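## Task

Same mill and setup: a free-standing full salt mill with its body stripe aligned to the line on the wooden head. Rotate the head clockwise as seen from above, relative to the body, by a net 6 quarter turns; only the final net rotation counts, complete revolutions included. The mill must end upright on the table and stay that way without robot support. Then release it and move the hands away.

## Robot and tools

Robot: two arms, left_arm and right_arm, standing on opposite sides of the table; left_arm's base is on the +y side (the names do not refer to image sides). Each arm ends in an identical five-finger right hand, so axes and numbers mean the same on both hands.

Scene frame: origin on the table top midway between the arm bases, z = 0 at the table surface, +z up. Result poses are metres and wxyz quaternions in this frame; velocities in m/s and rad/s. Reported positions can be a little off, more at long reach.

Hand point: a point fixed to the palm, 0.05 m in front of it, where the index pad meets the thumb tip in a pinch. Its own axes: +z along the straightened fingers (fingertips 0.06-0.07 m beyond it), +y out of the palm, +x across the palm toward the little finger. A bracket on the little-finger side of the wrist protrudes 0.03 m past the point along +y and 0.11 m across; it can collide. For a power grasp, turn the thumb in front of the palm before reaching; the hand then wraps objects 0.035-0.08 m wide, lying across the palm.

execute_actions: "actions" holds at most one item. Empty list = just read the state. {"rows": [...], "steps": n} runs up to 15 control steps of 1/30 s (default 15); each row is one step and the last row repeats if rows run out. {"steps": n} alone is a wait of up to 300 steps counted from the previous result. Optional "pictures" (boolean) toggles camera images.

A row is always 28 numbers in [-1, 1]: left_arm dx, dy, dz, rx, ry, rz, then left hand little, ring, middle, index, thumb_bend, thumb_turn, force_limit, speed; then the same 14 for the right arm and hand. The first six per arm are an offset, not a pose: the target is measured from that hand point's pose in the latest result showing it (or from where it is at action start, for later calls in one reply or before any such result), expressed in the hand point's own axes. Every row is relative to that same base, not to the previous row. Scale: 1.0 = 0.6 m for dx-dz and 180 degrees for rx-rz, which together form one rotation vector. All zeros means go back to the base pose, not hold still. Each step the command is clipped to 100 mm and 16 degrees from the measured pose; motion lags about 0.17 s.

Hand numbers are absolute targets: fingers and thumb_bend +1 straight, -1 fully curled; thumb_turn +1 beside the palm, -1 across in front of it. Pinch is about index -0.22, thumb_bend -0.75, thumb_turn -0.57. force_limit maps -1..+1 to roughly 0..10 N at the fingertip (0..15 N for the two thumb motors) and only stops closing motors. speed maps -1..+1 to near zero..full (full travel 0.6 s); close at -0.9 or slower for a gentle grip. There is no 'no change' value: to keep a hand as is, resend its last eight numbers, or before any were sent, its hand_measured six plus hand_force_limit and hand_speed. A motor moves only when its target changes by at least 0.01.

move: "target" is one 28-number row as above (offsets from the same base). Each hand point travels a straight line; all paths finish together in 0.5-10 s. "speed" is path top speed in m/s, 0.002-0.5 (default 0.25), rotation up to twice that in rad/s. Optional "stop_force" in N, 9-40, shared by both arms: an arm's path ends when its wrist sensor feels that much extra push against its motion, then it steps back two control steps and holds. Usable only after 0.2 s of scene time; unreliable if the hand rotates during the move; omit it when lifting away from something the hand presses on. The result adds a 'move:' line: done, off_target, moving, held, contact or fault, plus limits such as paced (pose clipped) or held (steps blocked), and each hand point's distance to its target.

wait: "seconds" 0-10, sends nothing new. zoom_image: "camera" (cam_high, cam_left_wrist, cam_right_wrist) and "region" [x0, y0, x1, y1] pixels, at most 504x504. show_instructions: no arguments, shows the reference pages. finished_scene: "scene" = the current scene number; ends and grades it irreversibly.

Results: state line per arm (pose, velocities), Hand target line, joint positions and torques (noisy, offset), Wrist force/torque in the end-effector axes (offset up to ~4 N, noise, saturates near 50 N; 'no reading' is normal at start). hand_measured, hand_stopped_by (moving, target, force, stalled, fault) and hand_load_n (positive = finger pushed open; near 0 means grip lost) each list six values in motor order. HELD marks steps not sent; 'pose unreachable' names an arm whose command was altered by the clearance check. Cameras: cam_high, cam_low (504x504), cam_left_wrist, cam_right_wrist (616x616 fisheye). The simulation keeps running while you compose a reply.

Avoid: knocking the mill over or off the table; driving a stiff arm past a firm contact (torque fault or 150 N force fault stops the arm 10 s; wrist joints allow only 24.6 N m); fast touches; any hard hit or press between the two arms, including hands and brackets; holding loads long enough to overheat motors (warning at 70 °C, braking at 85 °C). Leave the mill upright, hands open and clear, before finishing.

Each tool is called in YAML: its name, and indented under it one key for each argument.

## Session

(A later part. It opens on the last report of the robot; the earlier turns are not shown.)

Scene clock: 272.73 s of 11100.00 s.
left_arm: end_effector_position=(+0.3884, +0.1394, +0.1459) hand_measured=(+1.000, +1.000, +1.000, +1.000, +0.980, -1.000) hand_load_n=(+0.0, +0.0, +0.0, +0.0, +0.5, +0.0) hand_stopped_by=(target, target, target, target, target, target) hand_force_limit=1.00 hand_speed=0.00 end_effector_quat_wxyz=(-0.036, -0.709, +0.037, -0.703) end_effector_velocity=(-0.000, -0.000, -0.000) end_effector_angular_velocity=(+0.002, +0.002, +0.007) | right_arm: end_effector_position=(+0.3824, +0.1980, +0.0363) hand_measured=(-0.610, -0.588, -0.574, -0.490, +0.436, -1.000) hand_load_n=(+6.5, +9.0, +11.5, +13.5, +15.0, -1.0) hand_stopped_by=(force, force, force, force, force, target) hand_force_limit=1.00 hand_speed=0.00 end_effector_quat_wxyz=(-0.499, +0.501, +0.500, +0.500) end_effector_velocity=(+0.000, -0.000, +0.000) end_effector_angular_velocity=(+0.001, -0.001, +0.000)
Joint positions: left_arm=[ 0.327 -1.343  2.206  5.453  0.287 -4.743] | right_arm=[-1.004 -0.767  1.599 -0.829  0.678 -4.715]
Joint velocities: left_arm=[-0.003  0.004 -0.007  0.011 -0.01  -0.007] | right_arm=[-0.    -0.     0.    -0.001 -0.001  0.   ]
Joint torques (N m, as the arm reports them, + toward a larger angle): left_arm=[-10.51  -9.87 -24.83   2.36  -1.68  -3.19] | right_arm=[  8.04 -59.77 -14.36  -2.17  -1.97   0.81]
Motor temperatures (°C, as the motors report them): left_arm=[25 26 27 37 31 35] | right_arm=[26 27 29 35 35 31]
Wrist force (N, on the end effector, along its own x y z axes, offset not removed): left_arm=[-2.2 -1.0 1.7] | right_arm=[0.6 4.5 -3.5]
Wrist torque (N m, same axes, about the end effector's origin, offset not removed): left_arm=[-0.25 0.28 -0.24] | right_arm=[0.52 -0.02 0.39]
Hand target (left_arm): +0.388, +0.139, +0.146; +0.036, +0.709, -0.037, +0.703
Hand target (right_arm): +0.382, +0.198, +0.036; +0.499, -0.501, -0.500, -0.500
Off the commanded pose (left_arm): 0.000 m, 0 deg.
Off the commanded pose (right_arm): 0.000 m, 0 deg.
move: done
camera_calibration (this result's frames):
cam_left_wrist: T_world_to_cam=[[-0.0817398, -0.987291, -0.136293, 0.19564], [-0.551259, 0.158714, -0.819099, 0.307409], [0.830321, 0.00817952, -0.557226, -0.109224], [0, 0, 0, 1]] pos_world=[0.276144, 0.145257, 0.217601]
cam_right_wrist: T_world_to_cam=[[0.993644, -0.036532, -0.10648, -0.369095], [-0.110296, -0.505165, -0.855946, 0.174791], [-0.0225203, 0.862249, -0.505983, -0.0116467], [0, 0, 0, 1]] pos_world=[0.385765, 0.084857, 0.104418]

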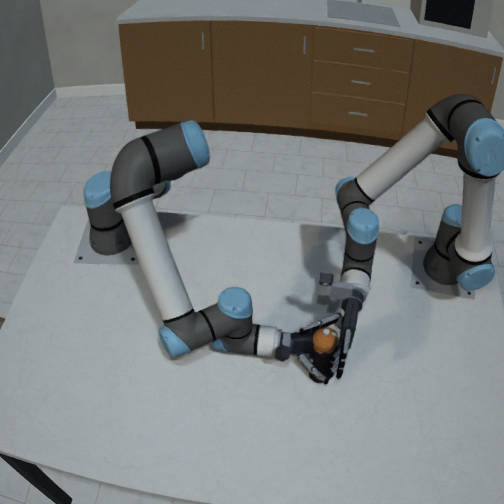

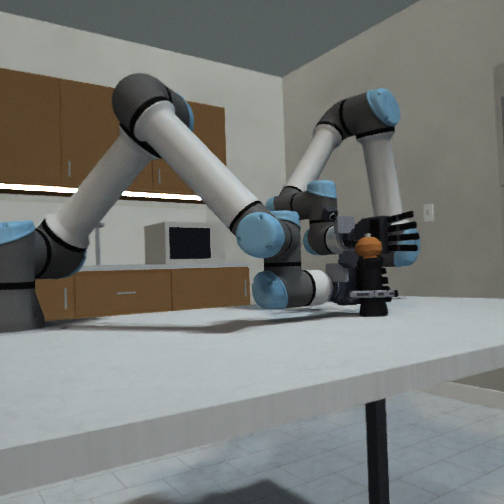

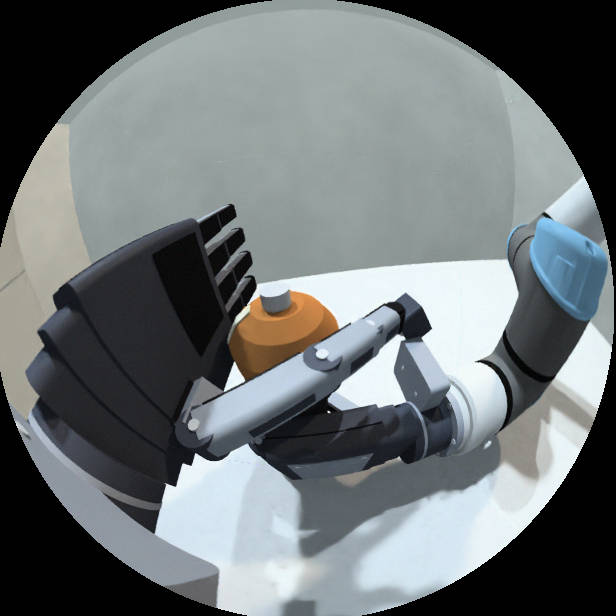

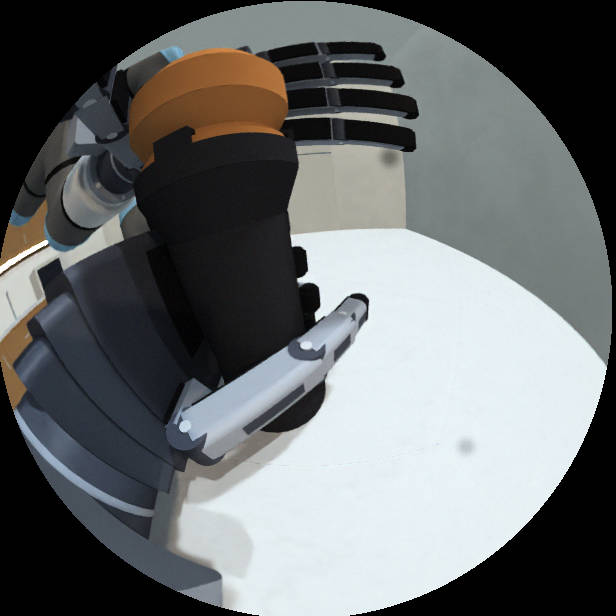

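6 strokes done (≈402°); 2 more, then finish.

move:
  target: [0,0.0097,0.0005,0,0,0,-1,-1,-1,-1,-1,-1,1,0, 0,0,0,0,0,0,-0.98,-0.98,-0.98,-0.98,-0.98,-1,1,0]
  speed: 0.04

move:
  target: [0,0.02,-0.0303,-0.1944,0,0,-0.98,-0.98,-0.98,-0.98,-0.98,-1,1,0, 0,0,0,0,0,0,-0.98,-0.98,-0.98,-0.98,-0.98,-1,1,0]
  speed: 0.15

move:
  target: [0,0.017,-0.0303,-0.1944,0,0,-1,-1,-1,-1,-1,-1,1,0, 0,0,0,0,0,0,-0.98,-0.98,-0.98,-0.98,-0.98,-1,1,0]
  speed: 0.15

move:
  target: [0,0,0,0,0,0,1,1,1,1,0.98,-1,1,0, 0,0,0,0,0,0,-0.98,-0.98,-0.98,-0.98,-0.98,-1,1,0]

move:
  target: [0,-0.0467,0,0.1944,0,0,1,1,1,1,0.98,-1,1,0, 0,0,0,0,0,0,-0.98,-0.98,-0.98,-0.98,-0.98,-1,1,0]
  speed: 0.15

move:
  target: [0,-0.02,0.011,0.1944,0,0,1,1,1,1,0.98,-1,1,0, 0,0,0,0,0,0,-0.98,-0.98,-0.98,-0.98,-0.98,-1,1,0]
  speed: 0.15

move:
  target: [0,0.0097,0.0005,0,0,0,-1,-1,-1,-1,-1,-1,1,0, 0,0,0,0,0,0,-0.98,-0.98,-0.98,-0.98,-0.98,-1,1,0]
  speed: 0.04

move:
  target: [0,0.02,-0.0303,-0.1944,0,0,-0.98,-0.98,-0.98,-0.98,-0.98,-1,1,0, 0,0,0,0,0,0,-0.98,-0.98,-0.98,-0.98,-0.98,-1,1,0]
  speed: 0.15

move:
  target: [0,0.017,-0.0303,-0.1944,0,0,-1,-1,-1,-1,-1,-1,1,0, 0,0,0,0,0,0,-0.98,-0.98,-0.98,-0.98,-0.98,-1,1,0]
  speed: 0.15

move:
  target: [0,-0.008,0,0,0,0,1,1,1,1,0.98,-1,1,0, 0,0,0,0,0,0,-0.98,-0.98,-0.98,-0.98,-0.98,-1,1,0]
  speed: 0.004

move:
  target: [0.2,0,0,0,0,0,1,1,1,1,0.98,-1,1,0, 0,0,0,0,0,0,1,1,1,1,1,-1,1,0]
  speed: 0.1

move:
  target: [0,0,0,0,0,0,1,1,1,1,0.98,1,1,0, 0,0,-0.25,0,0,0,1,1,1,1,1,-1,1,0]
  speed: 0.15

finished_scene:
  scene: 2

Scene clock: 299.13 s of 11100.00 s.
left_arm: end_effector_position=(+0.3882, +0.1336, +0.1459) hand_measured=(-1.000, -0.998, -0.366, -0.268, +0.542, -1.000) hand_load_n=(+0.0, +6.0, +11.5, +9.0, +15.5, +2.5) hand_stopped_by=(target, target, force, force, force, target) hand_force_limit=1.00 hand_speed=0.00 end_effector_quat_wxyz=(-0.036, -0.709, +0.037, -0.703) end_effector_velocity=(-0.000, -0.000, -0.001) end_effector_angular_velocity=(+0.003, +0.000, -0.001) | right_arm: end_effector_position=(+0.3824, +0.1980, +0.0364) hand_measured=(-0.612, -0.590, -0.574, -0.490, +0.436, -1.000) hand_load_n=(+1.0, +3.5, +7.0, +11.5, +19.5, +3.5) hand_stopped_by=(force, force, force, force, force, target) hand_force_limit=1.00 hand_speed=0.00 end_effector_quat_wxyz=(-0.499, +0.501, +0.500, +0.500) end_effector_velocity=(+0.000, -0.000, -0.000) end_effector_angular_velocity=(+0.000, +0.001, -0.000)
Joint positions: left_arm=[ 0.323 -1.333  2.192  5.457  0.283 -4.743] | right_arm=[-1.004 -0.767  1.599 -0.829  0.678 -4.715]
Joint velocities: left_arm=[-0.001  0.001  0.     0.001 -0.     0.001] | right_arm=[-0.001 -0.     0.001 -0.001 -0.     0.001]
Joint torques (N m, as the arm reports them, + toward a larger angle): left_arm=[-21.44   0.19 -30.86  -1.43   8.63  -1.59] | right_arm=[  8.2  -16.14 -14.41  -1.75  -2.07  -2.2 ]
Motor temperatures (°C, as the motors report them): left_arm=[25 26 27 37 31 35] | right_arm=[26 27 29 35 35 31]
Wrist force (N, on the end effector, along its own x y z axes, offset not removed): left_arm=[28.0 -35.7 -6.8] | right_arm=[29.7 -3.1 -49.3]
Wrist torque (N m, same axes, about the end effector's origin, offset not removed): left_arm=[-0.86 -0.87 1.08] | right_arm=[0.70 0.29 2.03]
Hand target (left_arm): +0.388, +0.134, +0.146; +0.036, +0.709, -0.037, +0.703
Hand target (right_arm): +0.382, +0.198, +0.036; +0.499, -0.501, -0.500, -0.500
Off the commanded pose (left_arm): 0.000 m, 0 deg.
Off the commanded pose (right_arm): 0.000 m, 0 deg.
After step 90, 21.90 s passed at rest.
move: done
camera_calibration (this result's frames):
cam_left_wrist: T_world_to_cam=[[-0.0817252, -0.987289, -0.136315, 0.189868], [-0.551251, 0.158725, -0.819103, 0.308168], [0.830327, 0.00820242, -0.557215, -0.108943], [0, 0, 0, 1]] pos_world=[0.275854, 0.139434, 0.217599]
cam_right_wrist: T_world_to_cam=[[0.993644, -0.0365309, -0.106477, -0.369095], [-0.110294, -0.505152, -0.855953, 0.174802], [-0.0225182, 0.862257, -0.505971, -0.0116432], [0, 0, 0, 1]] pos_world=[0.385767, 0.0848577, 0.104431]

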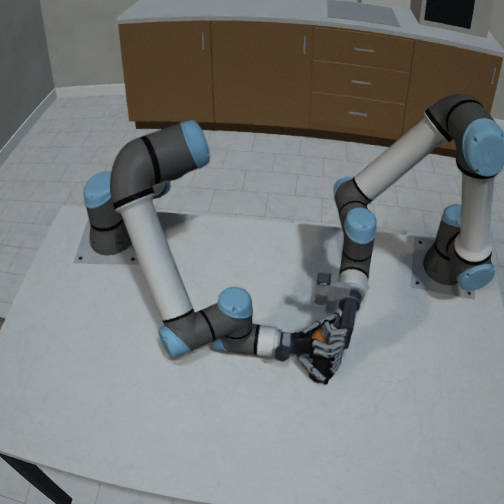

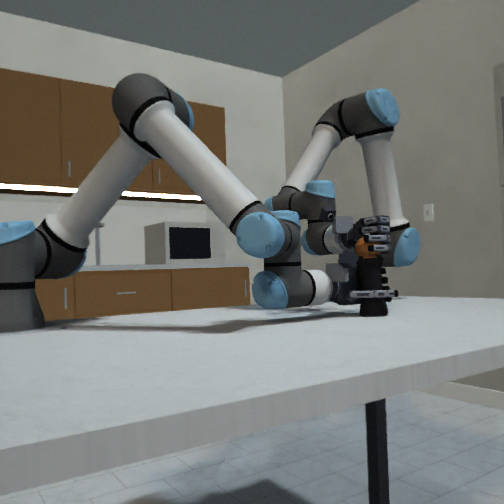

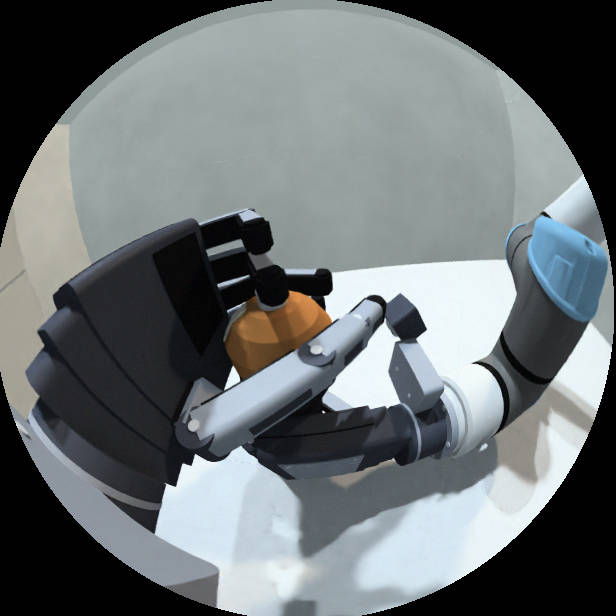

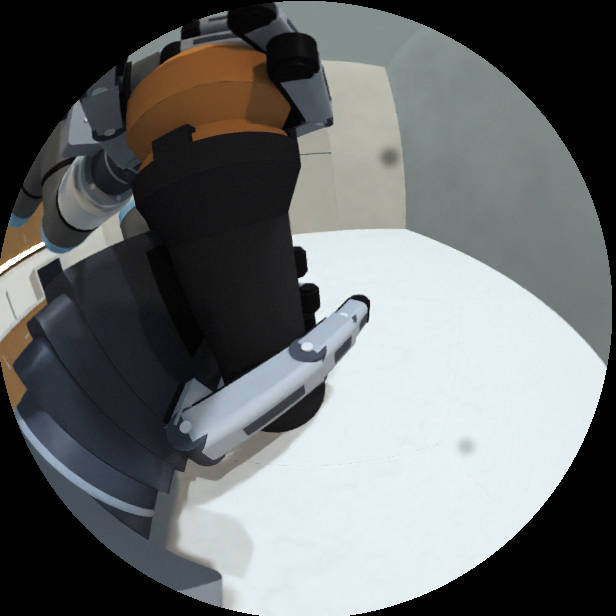

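Scene clock: 301.57 s of 11100.00 s.
left_arm: end_effector_position=(+0.3686, +0.1237, +0.1462) hand_measured=(-0.980, -0.980, -0.366, -0.272, +0.542, -1.000) hand_load_n=(+0.0, +2.0, +12.5, +13.5, +14.5, +1.0) hand_stopped_by=(target, target, force, force, force, target) hand_force_limit=1.00 hand_speed=0.00 end_effector_quat_wxyz=(+0.248, +0.666, -0.246, +0.659) end_effector_velocity=(-0.000, +0.000, -0.000) end_effector_angular_velocity=(+0.002, +0.001, -0.010) | right_arm: end_effector_position=(+0.3824, +0.1980, +0.0364) hand_measured=(-0.612, -0.590, -0.574, -0.490, +0.436, -1.000) hand_load_n=(+3.0, +6.0, +9.5, +12.5, +16.0, -2.0) hand_stopped_by=(force, force, force, force, force, target) hand_force_limit=1.00 hand_speed=0.00 end_effector_quat_wxyz=(-0.499, +0.501, +0.500, +0.500) end_effector_velocity=(+0.000, +0.000, +0.000) end_effector_angular_velocity=(+0.000, -0.000, -0.000)
Joint positions: left_arm=[ 0.646 -1.415  2.302  5.405  1.216 -4.721] | right_arm=[-1.004 -0.767  1.599 -0.829  0.678 -4.715]
Joint velocities: left_arm=[ 0.008  0.001 -0.002  0.003  0.018 -0.   ] | right_arm=[-0.     0.    -0.    -0.001  0.     0.   ]
Joint torques (N m, as the arm reports them, + toward a larger angle): left_arm=[ -9.41  -0.91 -21.51   3.27   8.92   0.1 ] | right_arm=[-18.34 -55.58 -14.64   0.27   7.04   4.07]
Motor temperatures (°C, as the motors report them): left_arm=[25 26 27 37 31 35] | right_arm=[26 27 29 35 35 31]
Wrist force (N, on the end effector, along its own x y z axes, offset not removed): left_arm=[10.1 -30.6 14.7] | right_arm=[9.4 -25.8 -21.7]
Wrist torque (N m, same axes, about the end effector's origin, offset not removed): left_arm=[-0.47 -0.66 0.29] | right_arm=[-0.75 0.76 -2.75]
Hand target (left_arm): +0.369, +0.124, +0.146; +0.248, +0.666, -0.246, +0.659
Hand target (right_arm): +0.382, +0.198, +0.036; +0.499, -0.501, -0.500, -0.500
Off the commanded pose (left_arm): 0.000 m, 0 deg.
Off the commanded pose (right_arm): 0.000 m, 0 deg.
move: done
camera_calibration (this result's frames):
cam_left_wrist: T_world_to_cam=[[-0.632795, -0.763173, -0.13091, 0.353113], [-0.363501, 0.442064, -0.820028, 0.195046], [0.683694, -0.471324, -0.55715, 0.020825], [0, 0, 0, 1]] pos_world=[0.28011, 0.193079, 0.217772]
cam_right_wrist: T_world_to_cam=[[0.993644, -0.0365467, -0.106473, -0.369108], [-0.110299, -0.505142, -0.855959, 0.174804], [-0.0225017, 0.862262, -0.505963, -0.0116407], [0, 0, 0, 1]] pos_world=[0.385781, 0.0848487, 0.104435]

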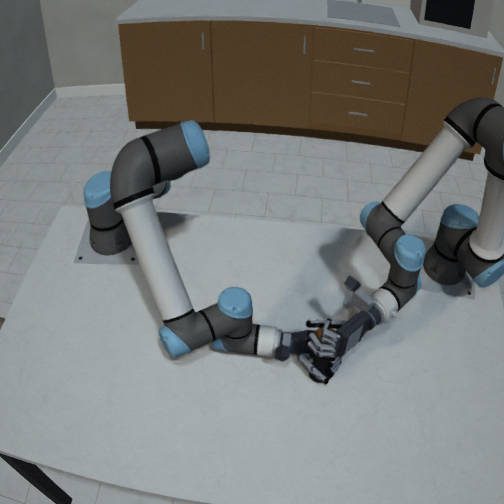

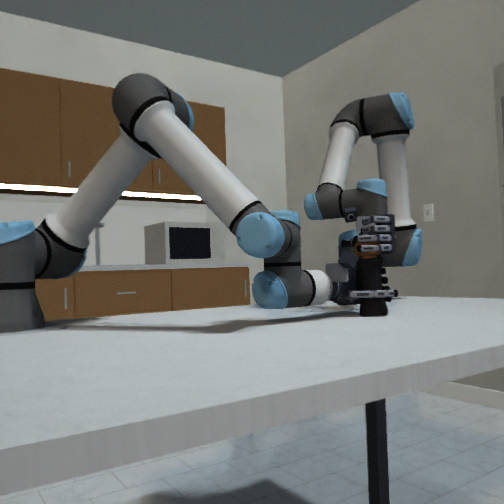

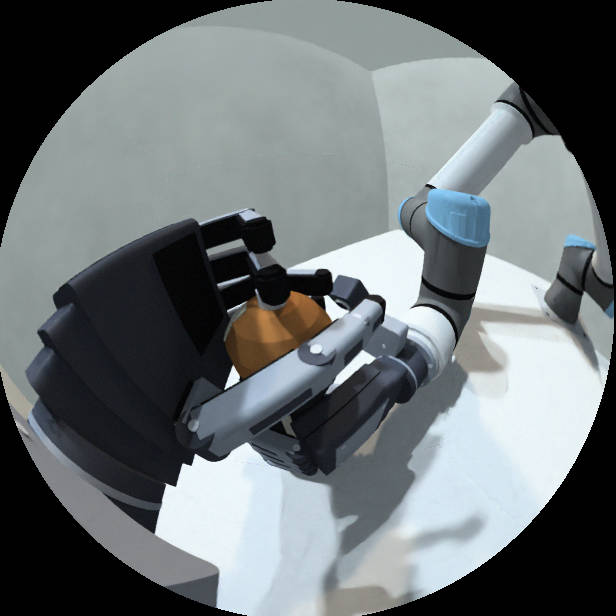

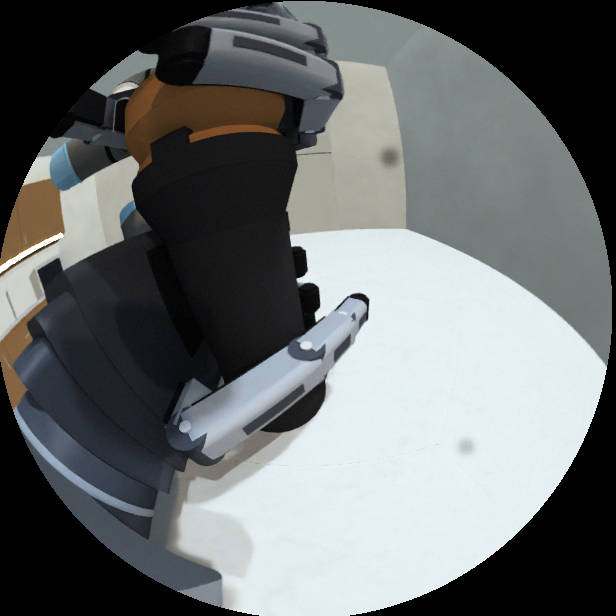

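Scene clock: 304.00 s of 11100.00 s.
left_arm: end_effector_position=(+0.3481, +0.1280, +0.1463) hand_measured=(-1.000, -0.998, -0.366, -0.272, +0.534, -1.000) hand_load_n=(+0.0, +1.0, +14.5, +17.5, +12.5, -0.5) hand_stopped_by=(target, target, force, force, force, target) hand_force_limit=1.00 hand_speed=0.00 end_effector_quat_wxyz=(+0.436, +0.561, -0.433, +0.555) end_effector_velocity=(-0.001, +0.000, -0.000) end_effector_angular_velocity=(+0.001, +0.001, -0.010) | right_arm: end_effector_position=(+0.3824, +0.1980, +0.0364) hand_measured=(-0.610, -0.588, -0.574, -0.490, +0.436, -1.000) hand_load_n=(+16.5, +16.0, +14.0, +11.0, +13.0, -10.5) hand_stopped_by=(force, force, force, force, force, target) hand_force_limit=1.00 hand_speed=0.00 end_effector_quat_wxyz=(-0.499, +0.501, +0.500, +0.500) end_effector_velocity=(+0.001, -0.000, -0.000) end_effector_angular_velocity=(+0.000, -0.000, -0.002)
Joint positions: left_arm=[ 1.014 -1.244  2.067  5.466  2.194 -4.718] | right_arm=[-1.004 -0.767  1.599 -0.829  0.678 -4.715]
Joint velocities: left_arm=[ 0.003  0.003 -0.004  0.004  0.013  0.   ] | right_arm=[-0.     0.001 -0.    -0.001  0.002 -0.   ]
Joint torques (N m, as the arm reports them, + toward a larger angle): left_arm=[ 8.08 -9.95 -7.33  7.48  7.38  2.13] | right_arm=[-19.08 -55.16 -14.63  -4.5    4.51   1.08]
Motor temperatures (°C, as the motors report them): left_arm=[25 26 27 37 31 35] | right_arm=[26 27 29 35 35 31]
Wrist force (N, on the end effector, along its own x y z axes, offset not removed): left_arm=[6.6 -18.4 29.7] | right_arm=[-15.3 -22.9 20.4]
Wrist torque (N m, same axes, about the end effector's origin, offset not removed): left_arm=[-0.26 -0.25 0.08] | right_arm=[-1.65 -1.76 -3.13]
Hand target (left_arm): +0.348, +0.128, +0.146; +0.436, +0.561, -0.433, +0.554
Hand target (right_arm): +0.382, +0.198, +0.036; +0.499, -0.501, -0.500, -0.500
Off the commanded pose (left_arm): 0.000 m, 0 deg.
Off the commanded pose (right_arm): 0.000 m, 0 deg.
move: done
camera_calibration (this result's frames):
cam_left_wrist: T_world_to_cam=[[-0.956242, -0.263728, -0.126685, 0.391473], [-0.0474129, 0.566955, -0.822383, 0.0601333], [0.28871, -0.780391, -0.55465, 0.213649], [0, 0, 0, 1]] pos_world=[0.315511, 0.235879, 0.217547]
cam_right_wrist: T_world_to_cam=[[0.993641, -0.036564, -0.106491, -0.369106], [-0.110323, -0.505145, -0.855954, 0.174811], [-0.0224961, 0.86226, -0.505967, -0.011642], [0, 0, 0, 1]] pos_world=[0.385783, 0.0848474, 0.104433]

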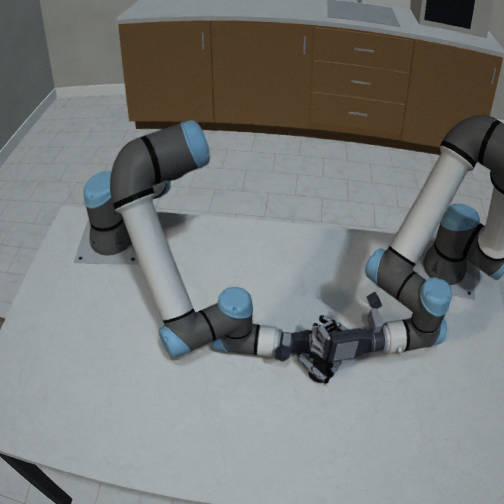

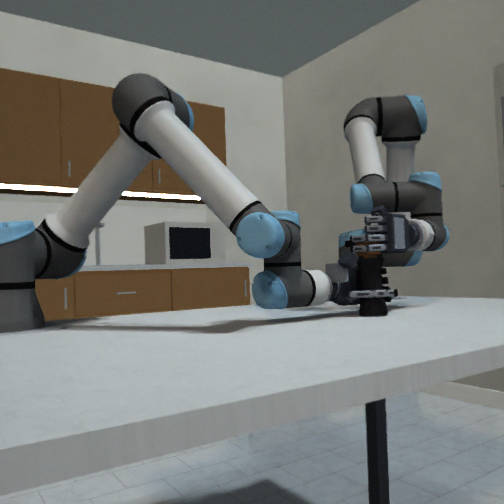

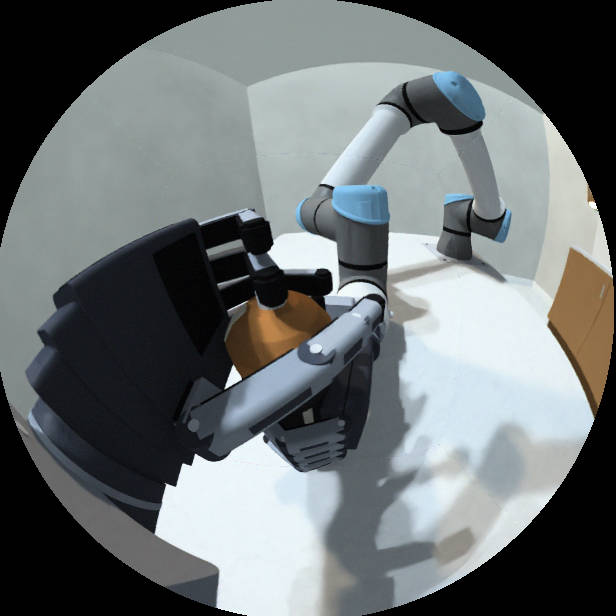

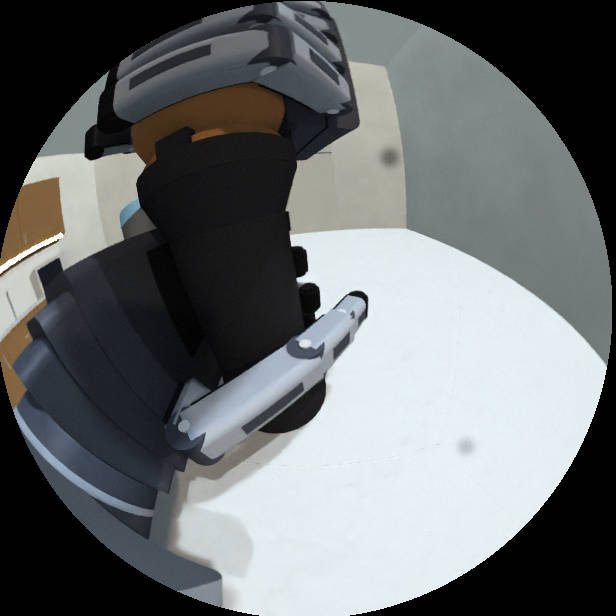

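Scene clock: 305.50 s of 11100.00 s.
left_arm: end_effector_position=(+0.3481, +0.1280, +0.1463) hand_measured=(+1.000, +1.000, +1.000, +1.000, +0.980, -1.000) hand_load_n=(+0.0, +0.0, +0.0, +0.0, +0.0, +0.0) hand_stopped_by=(target, target, target, target, target, target) hand_force_limit=1.00 hand_speed=0.00 end_effector_quat_wxyz=(+0.436, +0.561, -0.433, +0.555) end_effector_velocity=(+0.001, -0.000, +0.000) end_effector_angular_velocity=(-0.000, -0.000, +0.001) | right_arm: end_effector_position=(+0.3824, +0.1980, +0.0364) hand_measured=(-0.610, -0.588, -0.574, -0.490, +0.436, -1.000) hand_load_n=(+6.5, +9.0, +11.5, +13.5, +14.5, -3.0) hand_stopped_by=(force, force, force, force, force, target) hand_force_limit=1.00 hand_speed=0.00 end_effector_quat_wxyz=(-0.499, +0.501, +0.500, +0.500) end_effector_velocity=(+0.000, +0.000, +0.000) end_effector_angular_velocity=(+0.001, -0.000, -0.000)
Joint positions: left_arm=[ 1.014 -1.244  2.067  5.466  2.194 -4.718] | right_arm=[-1.004 -0.767  1.599 -0.829  0.678 -4.715]
Joint velocities: left_arm=[ 0.     0.001 -0.001  0.    -0.001  0.   ] | right_arm=[ 0.     0.001 -0.001 -0.     0.001  0.001]
Joint torques (N m, as the arm reports them, + toward a larger angle): left_arm=[-18.86 -35.     1.81  -1.12   3.35  -0.01] | right_arm=[-18.4  -54.57 -14.45  -0.09   4.42   1.  ]
Motor temperatures (°C, as the motors report them): left_arm=[25 26 27 37 31 35] | right_arm=[26 27 29 35 35 31]
Wrist force (N, on the end effector, along its own x y z axes, offset not removed): left_arm=[-1.1 -18.5 6.2] | right_arm=[-1.9 -18.9 -2.0]
Wrist torque (N m, same axes, about the end effector's origin, offset not removed): left_arm=[-0.34 0.37 -0.17] | right_arm=[-0.60 0.28 -2.07]
Hand target (left_arm): +0.348, +0.128, +0.146; +0.436, +0.561, -0.433, +0.555
Hand target (right_arm): +0.382, +0.198, +0.036; +0.499, -0.501, -0.500, -0.500
Off the commanded pose (left_arm): 0.000 m, 0 deg.
Off the commanded pose (right_arm): 0.000 m, 0 deg.
move: done
camera_calibration (this result's frames):
cam_left_wrist: T_world_to_cam=[[-0.956238, -0.263738, -0.126693, 0.391476], [-0.0474186, 0.566974, -0.82237, 0.0601149], [0.288722, -0.780374, -0.554668, 0.213636], [0, 0, 0, 1]] pos_world=[0.315514, 0.235879, 0.217531]
cam_right_wrist: T_world_to_cam=[[0.993641, -0.0365645, -0.106491, -0.369106], [-0.110323, -0.505145, -0.855954, 0.174811], [-0.0224956, 0.86226, -0.505967, -0.011642], [0, 0, 0, 1]] pos_world=[0.385783, 0.0848473, 0.104434]

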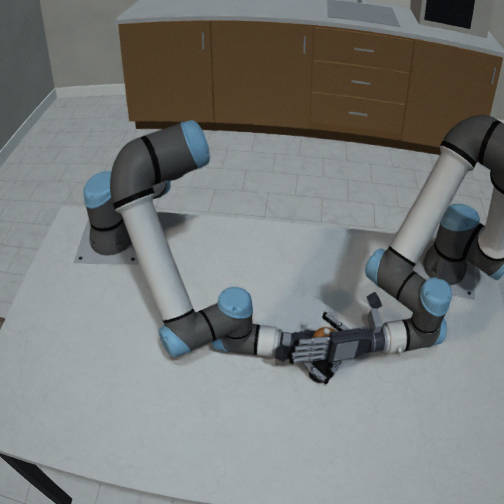

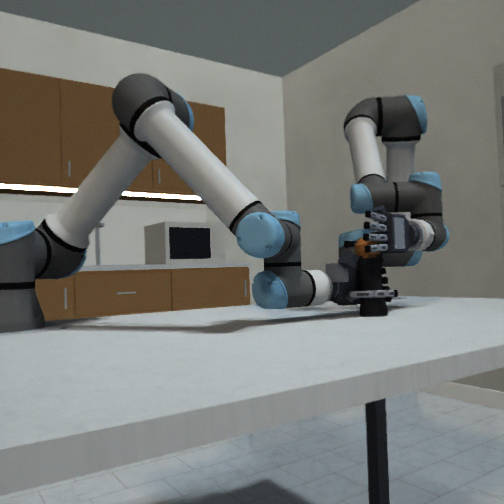

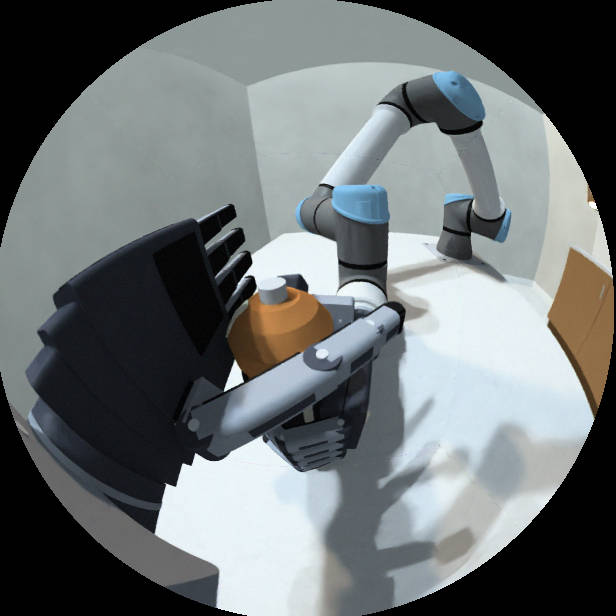

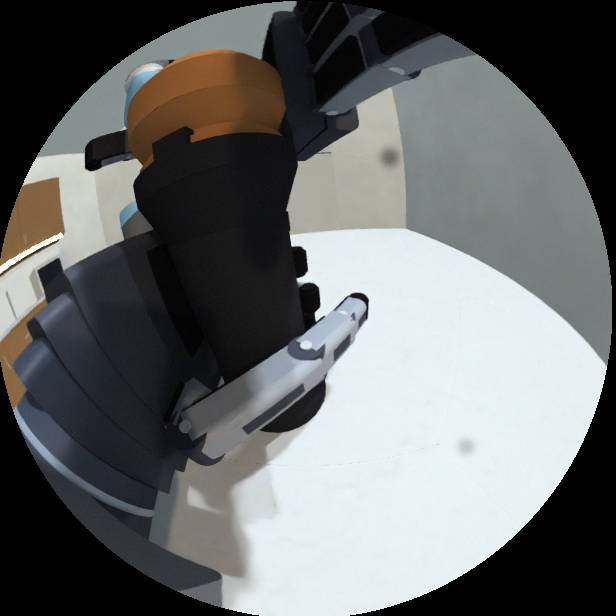

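Scene clock: 307.93 s of 11100.00 s.
left_arm: end_effector_position=(+0.3753, +0.1348, +0.1461) hand_measured=(+1.000, +1.000, +1.000, +1.000, +0.980, -1.000) hand_load_n=(+0.0, +0.0, +0.0, +0.0, +1.5, +0.0) hand_stopped_by=(target, target, target, target, target, target) hand_force_limit=1.00 hand_speed=0.00 end_effector_quat_wxyz=(+0.248, +0.666, -0.246, +0.659) end_effector_velocity=(+0.000, -0.000, +0.000) end_effector_angular_velocity=(-0.000, -0.000, +0.010) | right_arm: end_effector_position=(+0.3824, +0.1980, +0.0364) hand_measured=(-0.610, -0.588, -0.574, -0.490, +0.436, -1.000) hand_load_n=(+6.5, +8.5, +11.5, +14.0, +15.0, -1.0) hand_stopped_by=(force, force, force, force, force, target) hand_force_limit=1.00 hand_speed=0.00 end_effector_quat_wxyz=(-0.499, +0.501, +0.500, +0.500) end_effector_velocity=(+0.000, +0.000, -0.000) end_effector_angular_velocity=(+0.000, -0.001, -0.000)
Joint positions: left_arm=[ 0.683 -1.418  2.306  5.404  1.252 -4.72 ] | right_arm=[-1.004 -0.767  1.599 -0.829  0.678 -4.715]
Joint velocities: left_arm=[-0.007 -0.001  0.001 -0.    -0.017 -0.   ] | right_arm=[ 0.     0.001 -0.001 -0.001  0.    -0.   ]
Joint torques (N m, as the arm reports them, + toward a larger angle): left_arm=[ -8.64 -28.79  -4.85  -4.73  -1.93  -1.93] | right_arm=[  8.24 -54.96 -14.81  -0.17  -2.07   0.94]
Motor temperatures (°C, as the motors report them): left_arm=[25 26 27 37 31 35] | right_arm=[26 27 29 35 35 31]
Wrist force (N, on the end effector, along its own x y z axes, offset not removed): left_arm=[-2.2 1.8 -2.1] | right_arm=[1.3 4.3 -5.8]
Wrist torque (N m, same axes, about the end effector's origin, offset not removed): left_arm=[0.09 0.28 -0.22] | right_arm=[0.47 0.05 0.64]
Hand target (left_arm): +0.375, +0.135, +0.146; +0.247, +0.666, -0.246, +0.659
Hand target (right_arm): +0.382, +0.198, +0.036; +0.499, -0.501, -0.500, -0.500
Off the commanded pose (left_arm): 0.000 m, 0 deg.
Off the commanded pose (right_arm): 0.000 m, 0 deg.
move: done
camera_calibration (this result's frames):
cam_left_wrist: T_world_to_cam=[[-0.63282, -0.763169, -0.130815, 0.365834], [-0.3636, 0.442052, -0.819991, 0.192549], [0.683618, -0.471342, -0.557228, 0.0214817], [0, 0, 0, 1]] pos_world=[0.286833, 0.204202, 0.217715]
cam_right_wrist: T_world_to_cam=[[0.993641, -0.036565, -0.106491, -0.369107], [-0.110324, -0.505145, -0.855954, 0.174811], [-0.0224955, 0.862259, -0.505967, -0.011642], [0, 0, 0, 1]] pos_world=[0.385783, 0.0848472, 0.104433]

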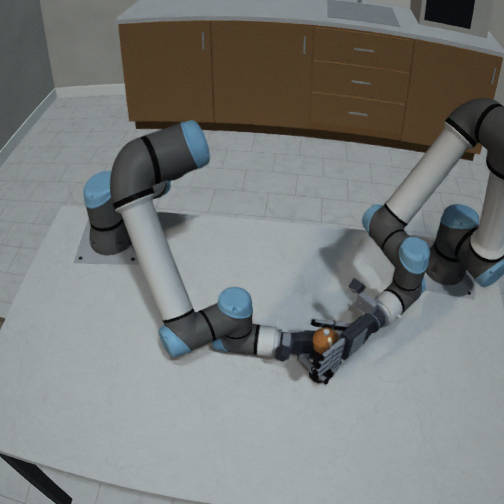

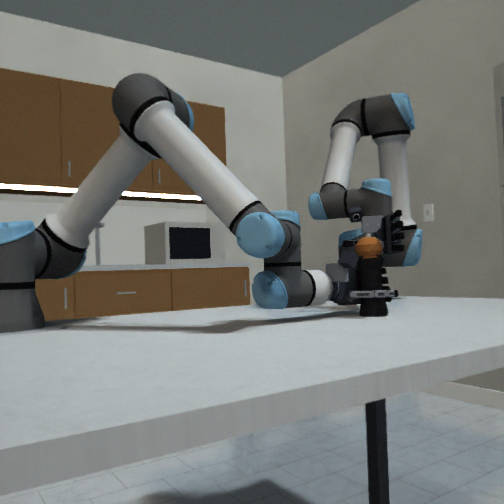

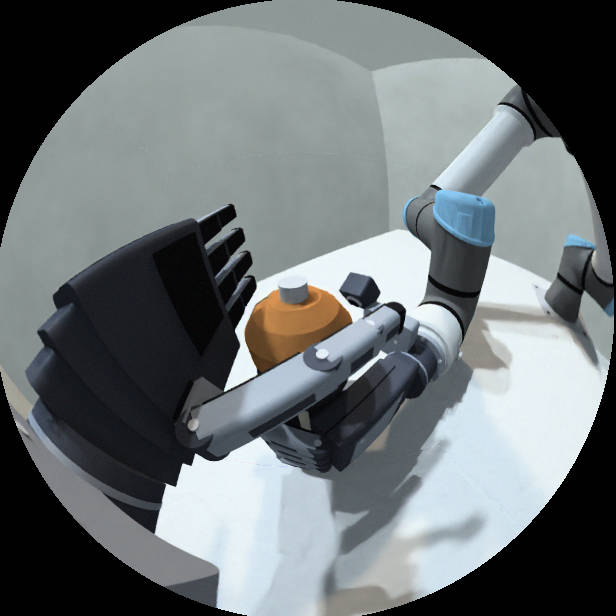

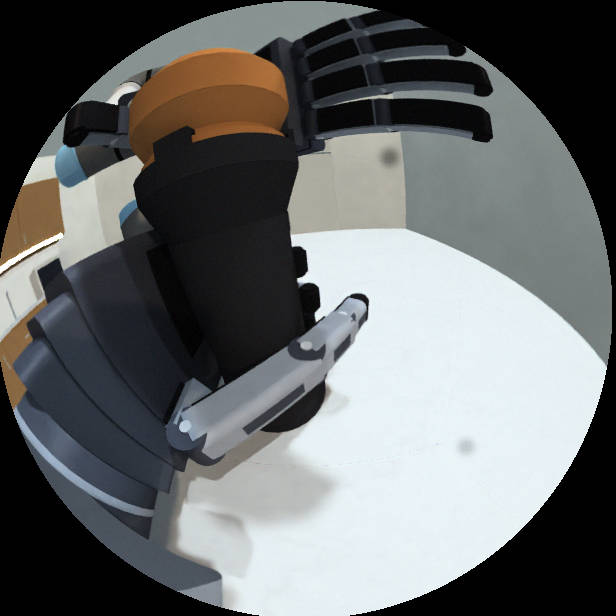

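Scene clock: 310.37 s of 11100.00 s.
left_arm: end_effector_position=(+0.3884, +0.1395, +0.1460) hand_measured=(+1.000, +1.000, +1.000, +1.000, +0.980, -1.000) hand_load_n=(+0.0, +0.0, +0.0, +0.0, +0.5, +0.0) hand_stopped_by=(target, target, target, target, target, target) hand_force_limit=1.00 hand_speed=0.00 end_effector_quat_wxyz=(-0.036, -0.709, +0.037, -0.703) end_effector_velocity=(+0.000, +0.000, -0.000) end_effector_angular_velocity=(+0.002, +0.002, +0.008) | right_arm: end_effector_position=(+0.3824, +0.1980, +0.0364) hand_measured=(-0.610, -0.588, -0.574, -0.490, +0.436, -1.000) hand_load_n=(+6.5, +9.0, +11.5, +14.0, +15.0, -1.0) hand_stopped_by=(force, force, force, force, force, target) hand_force_limit=1.00 hand_speed=0.00 end_effector_quat_wxyz=(-0.499, +0.501, +0.500, +0.500) end_effector_velocity=(-0.001, +0.000, -0.001) end_effector_angular_velocity=(-0.000, +0.001, +0.000)
Joint positions: left_arm=[ 0.327 -1.343  2.206  5.452  0.286 -4.742] | right_arm=[-1.004 -0.767  1.599 -0.829  0.678 -4.715]
Joint velocities: left_arm=[-0.002  0.004 -0.006  0.011 -0.01  -0.006] | right_arm=[ 0.     0.     0.001 -0.    -0.     0.001]
Joint torques (N m, as the arm reports them, + toward a larger angle): left_arm=[ -8.98  -8.74 -25.84   2.27  -1.35  -3.34] | right_arm=[  8.45 -55.52 -14.29  -0.05  -2.11   0.86]
Motor temperatures (°C, as the motors report them): left_arm=[25 26 27 37 31 35] | right_arm=[26 27 29 35 35 31]
Wrist force (N, on the end effector, along its own x y z axes, offset not removed): left_arm=[-1.4 0.5 -0.1] | right_arm=[-0.4 4.0 -3.3]
Wrist torque (N m, same axes, about the end effector's origin, offset not removed): left_arm=[-0.02 0.16 0.03] | right_arm=[0.40 0.04 0.32]
Hand target (left_arm): +0.388, +0.139, +0.146; +0.036, +0.709, -0.036, +0.703
Hand target (right_arm): +0.382, +0.198, +0.036; +0.499, -0.501, -0.500, -0.500
Off the commanded pose (left_arm): 0.000 m, 0 deg.
Off the commanded pose (right_arm): 0.000 m, 0 deg.
move: done
camera_calibration (this result's frames):
cam_left_wrist: T_world_to_cam=[[-0.0814974, -0.987318, -0.136236, 0.1956], [-0.551098, 0.158534, -0.819242, 0.307395], [0.830451, 0.00831355, -0.557029, -0.109276], [0, 0, 0, 1]] pos_world=[0.276094, 0.145295, 0.217608]
cam_right_wrist: T_world_to_cam=[[0.993641, -0.0365648, -0.106491, -0.369107], [-0.110324, -0.505145, -0.855954, 0.174811], [-0.0224957, 0.86226, -0.505967, -0.011642], [0, 0, 0, 1]] pos_world=[0.385783, 0.0848472, 0.104433]

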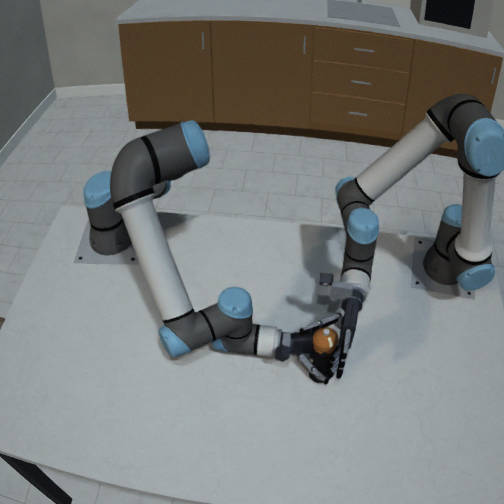

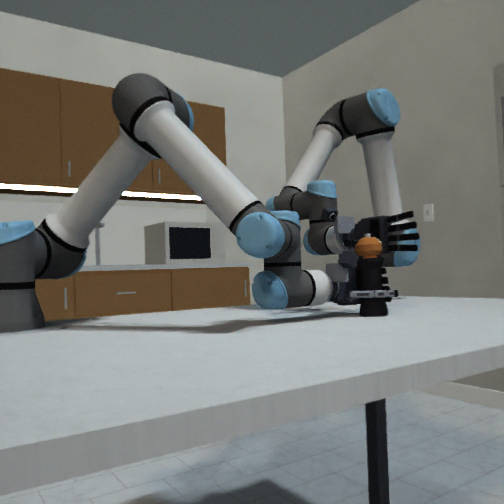

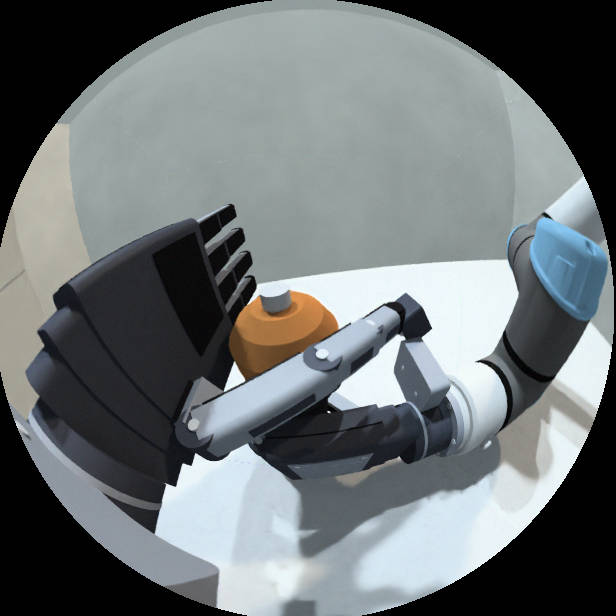

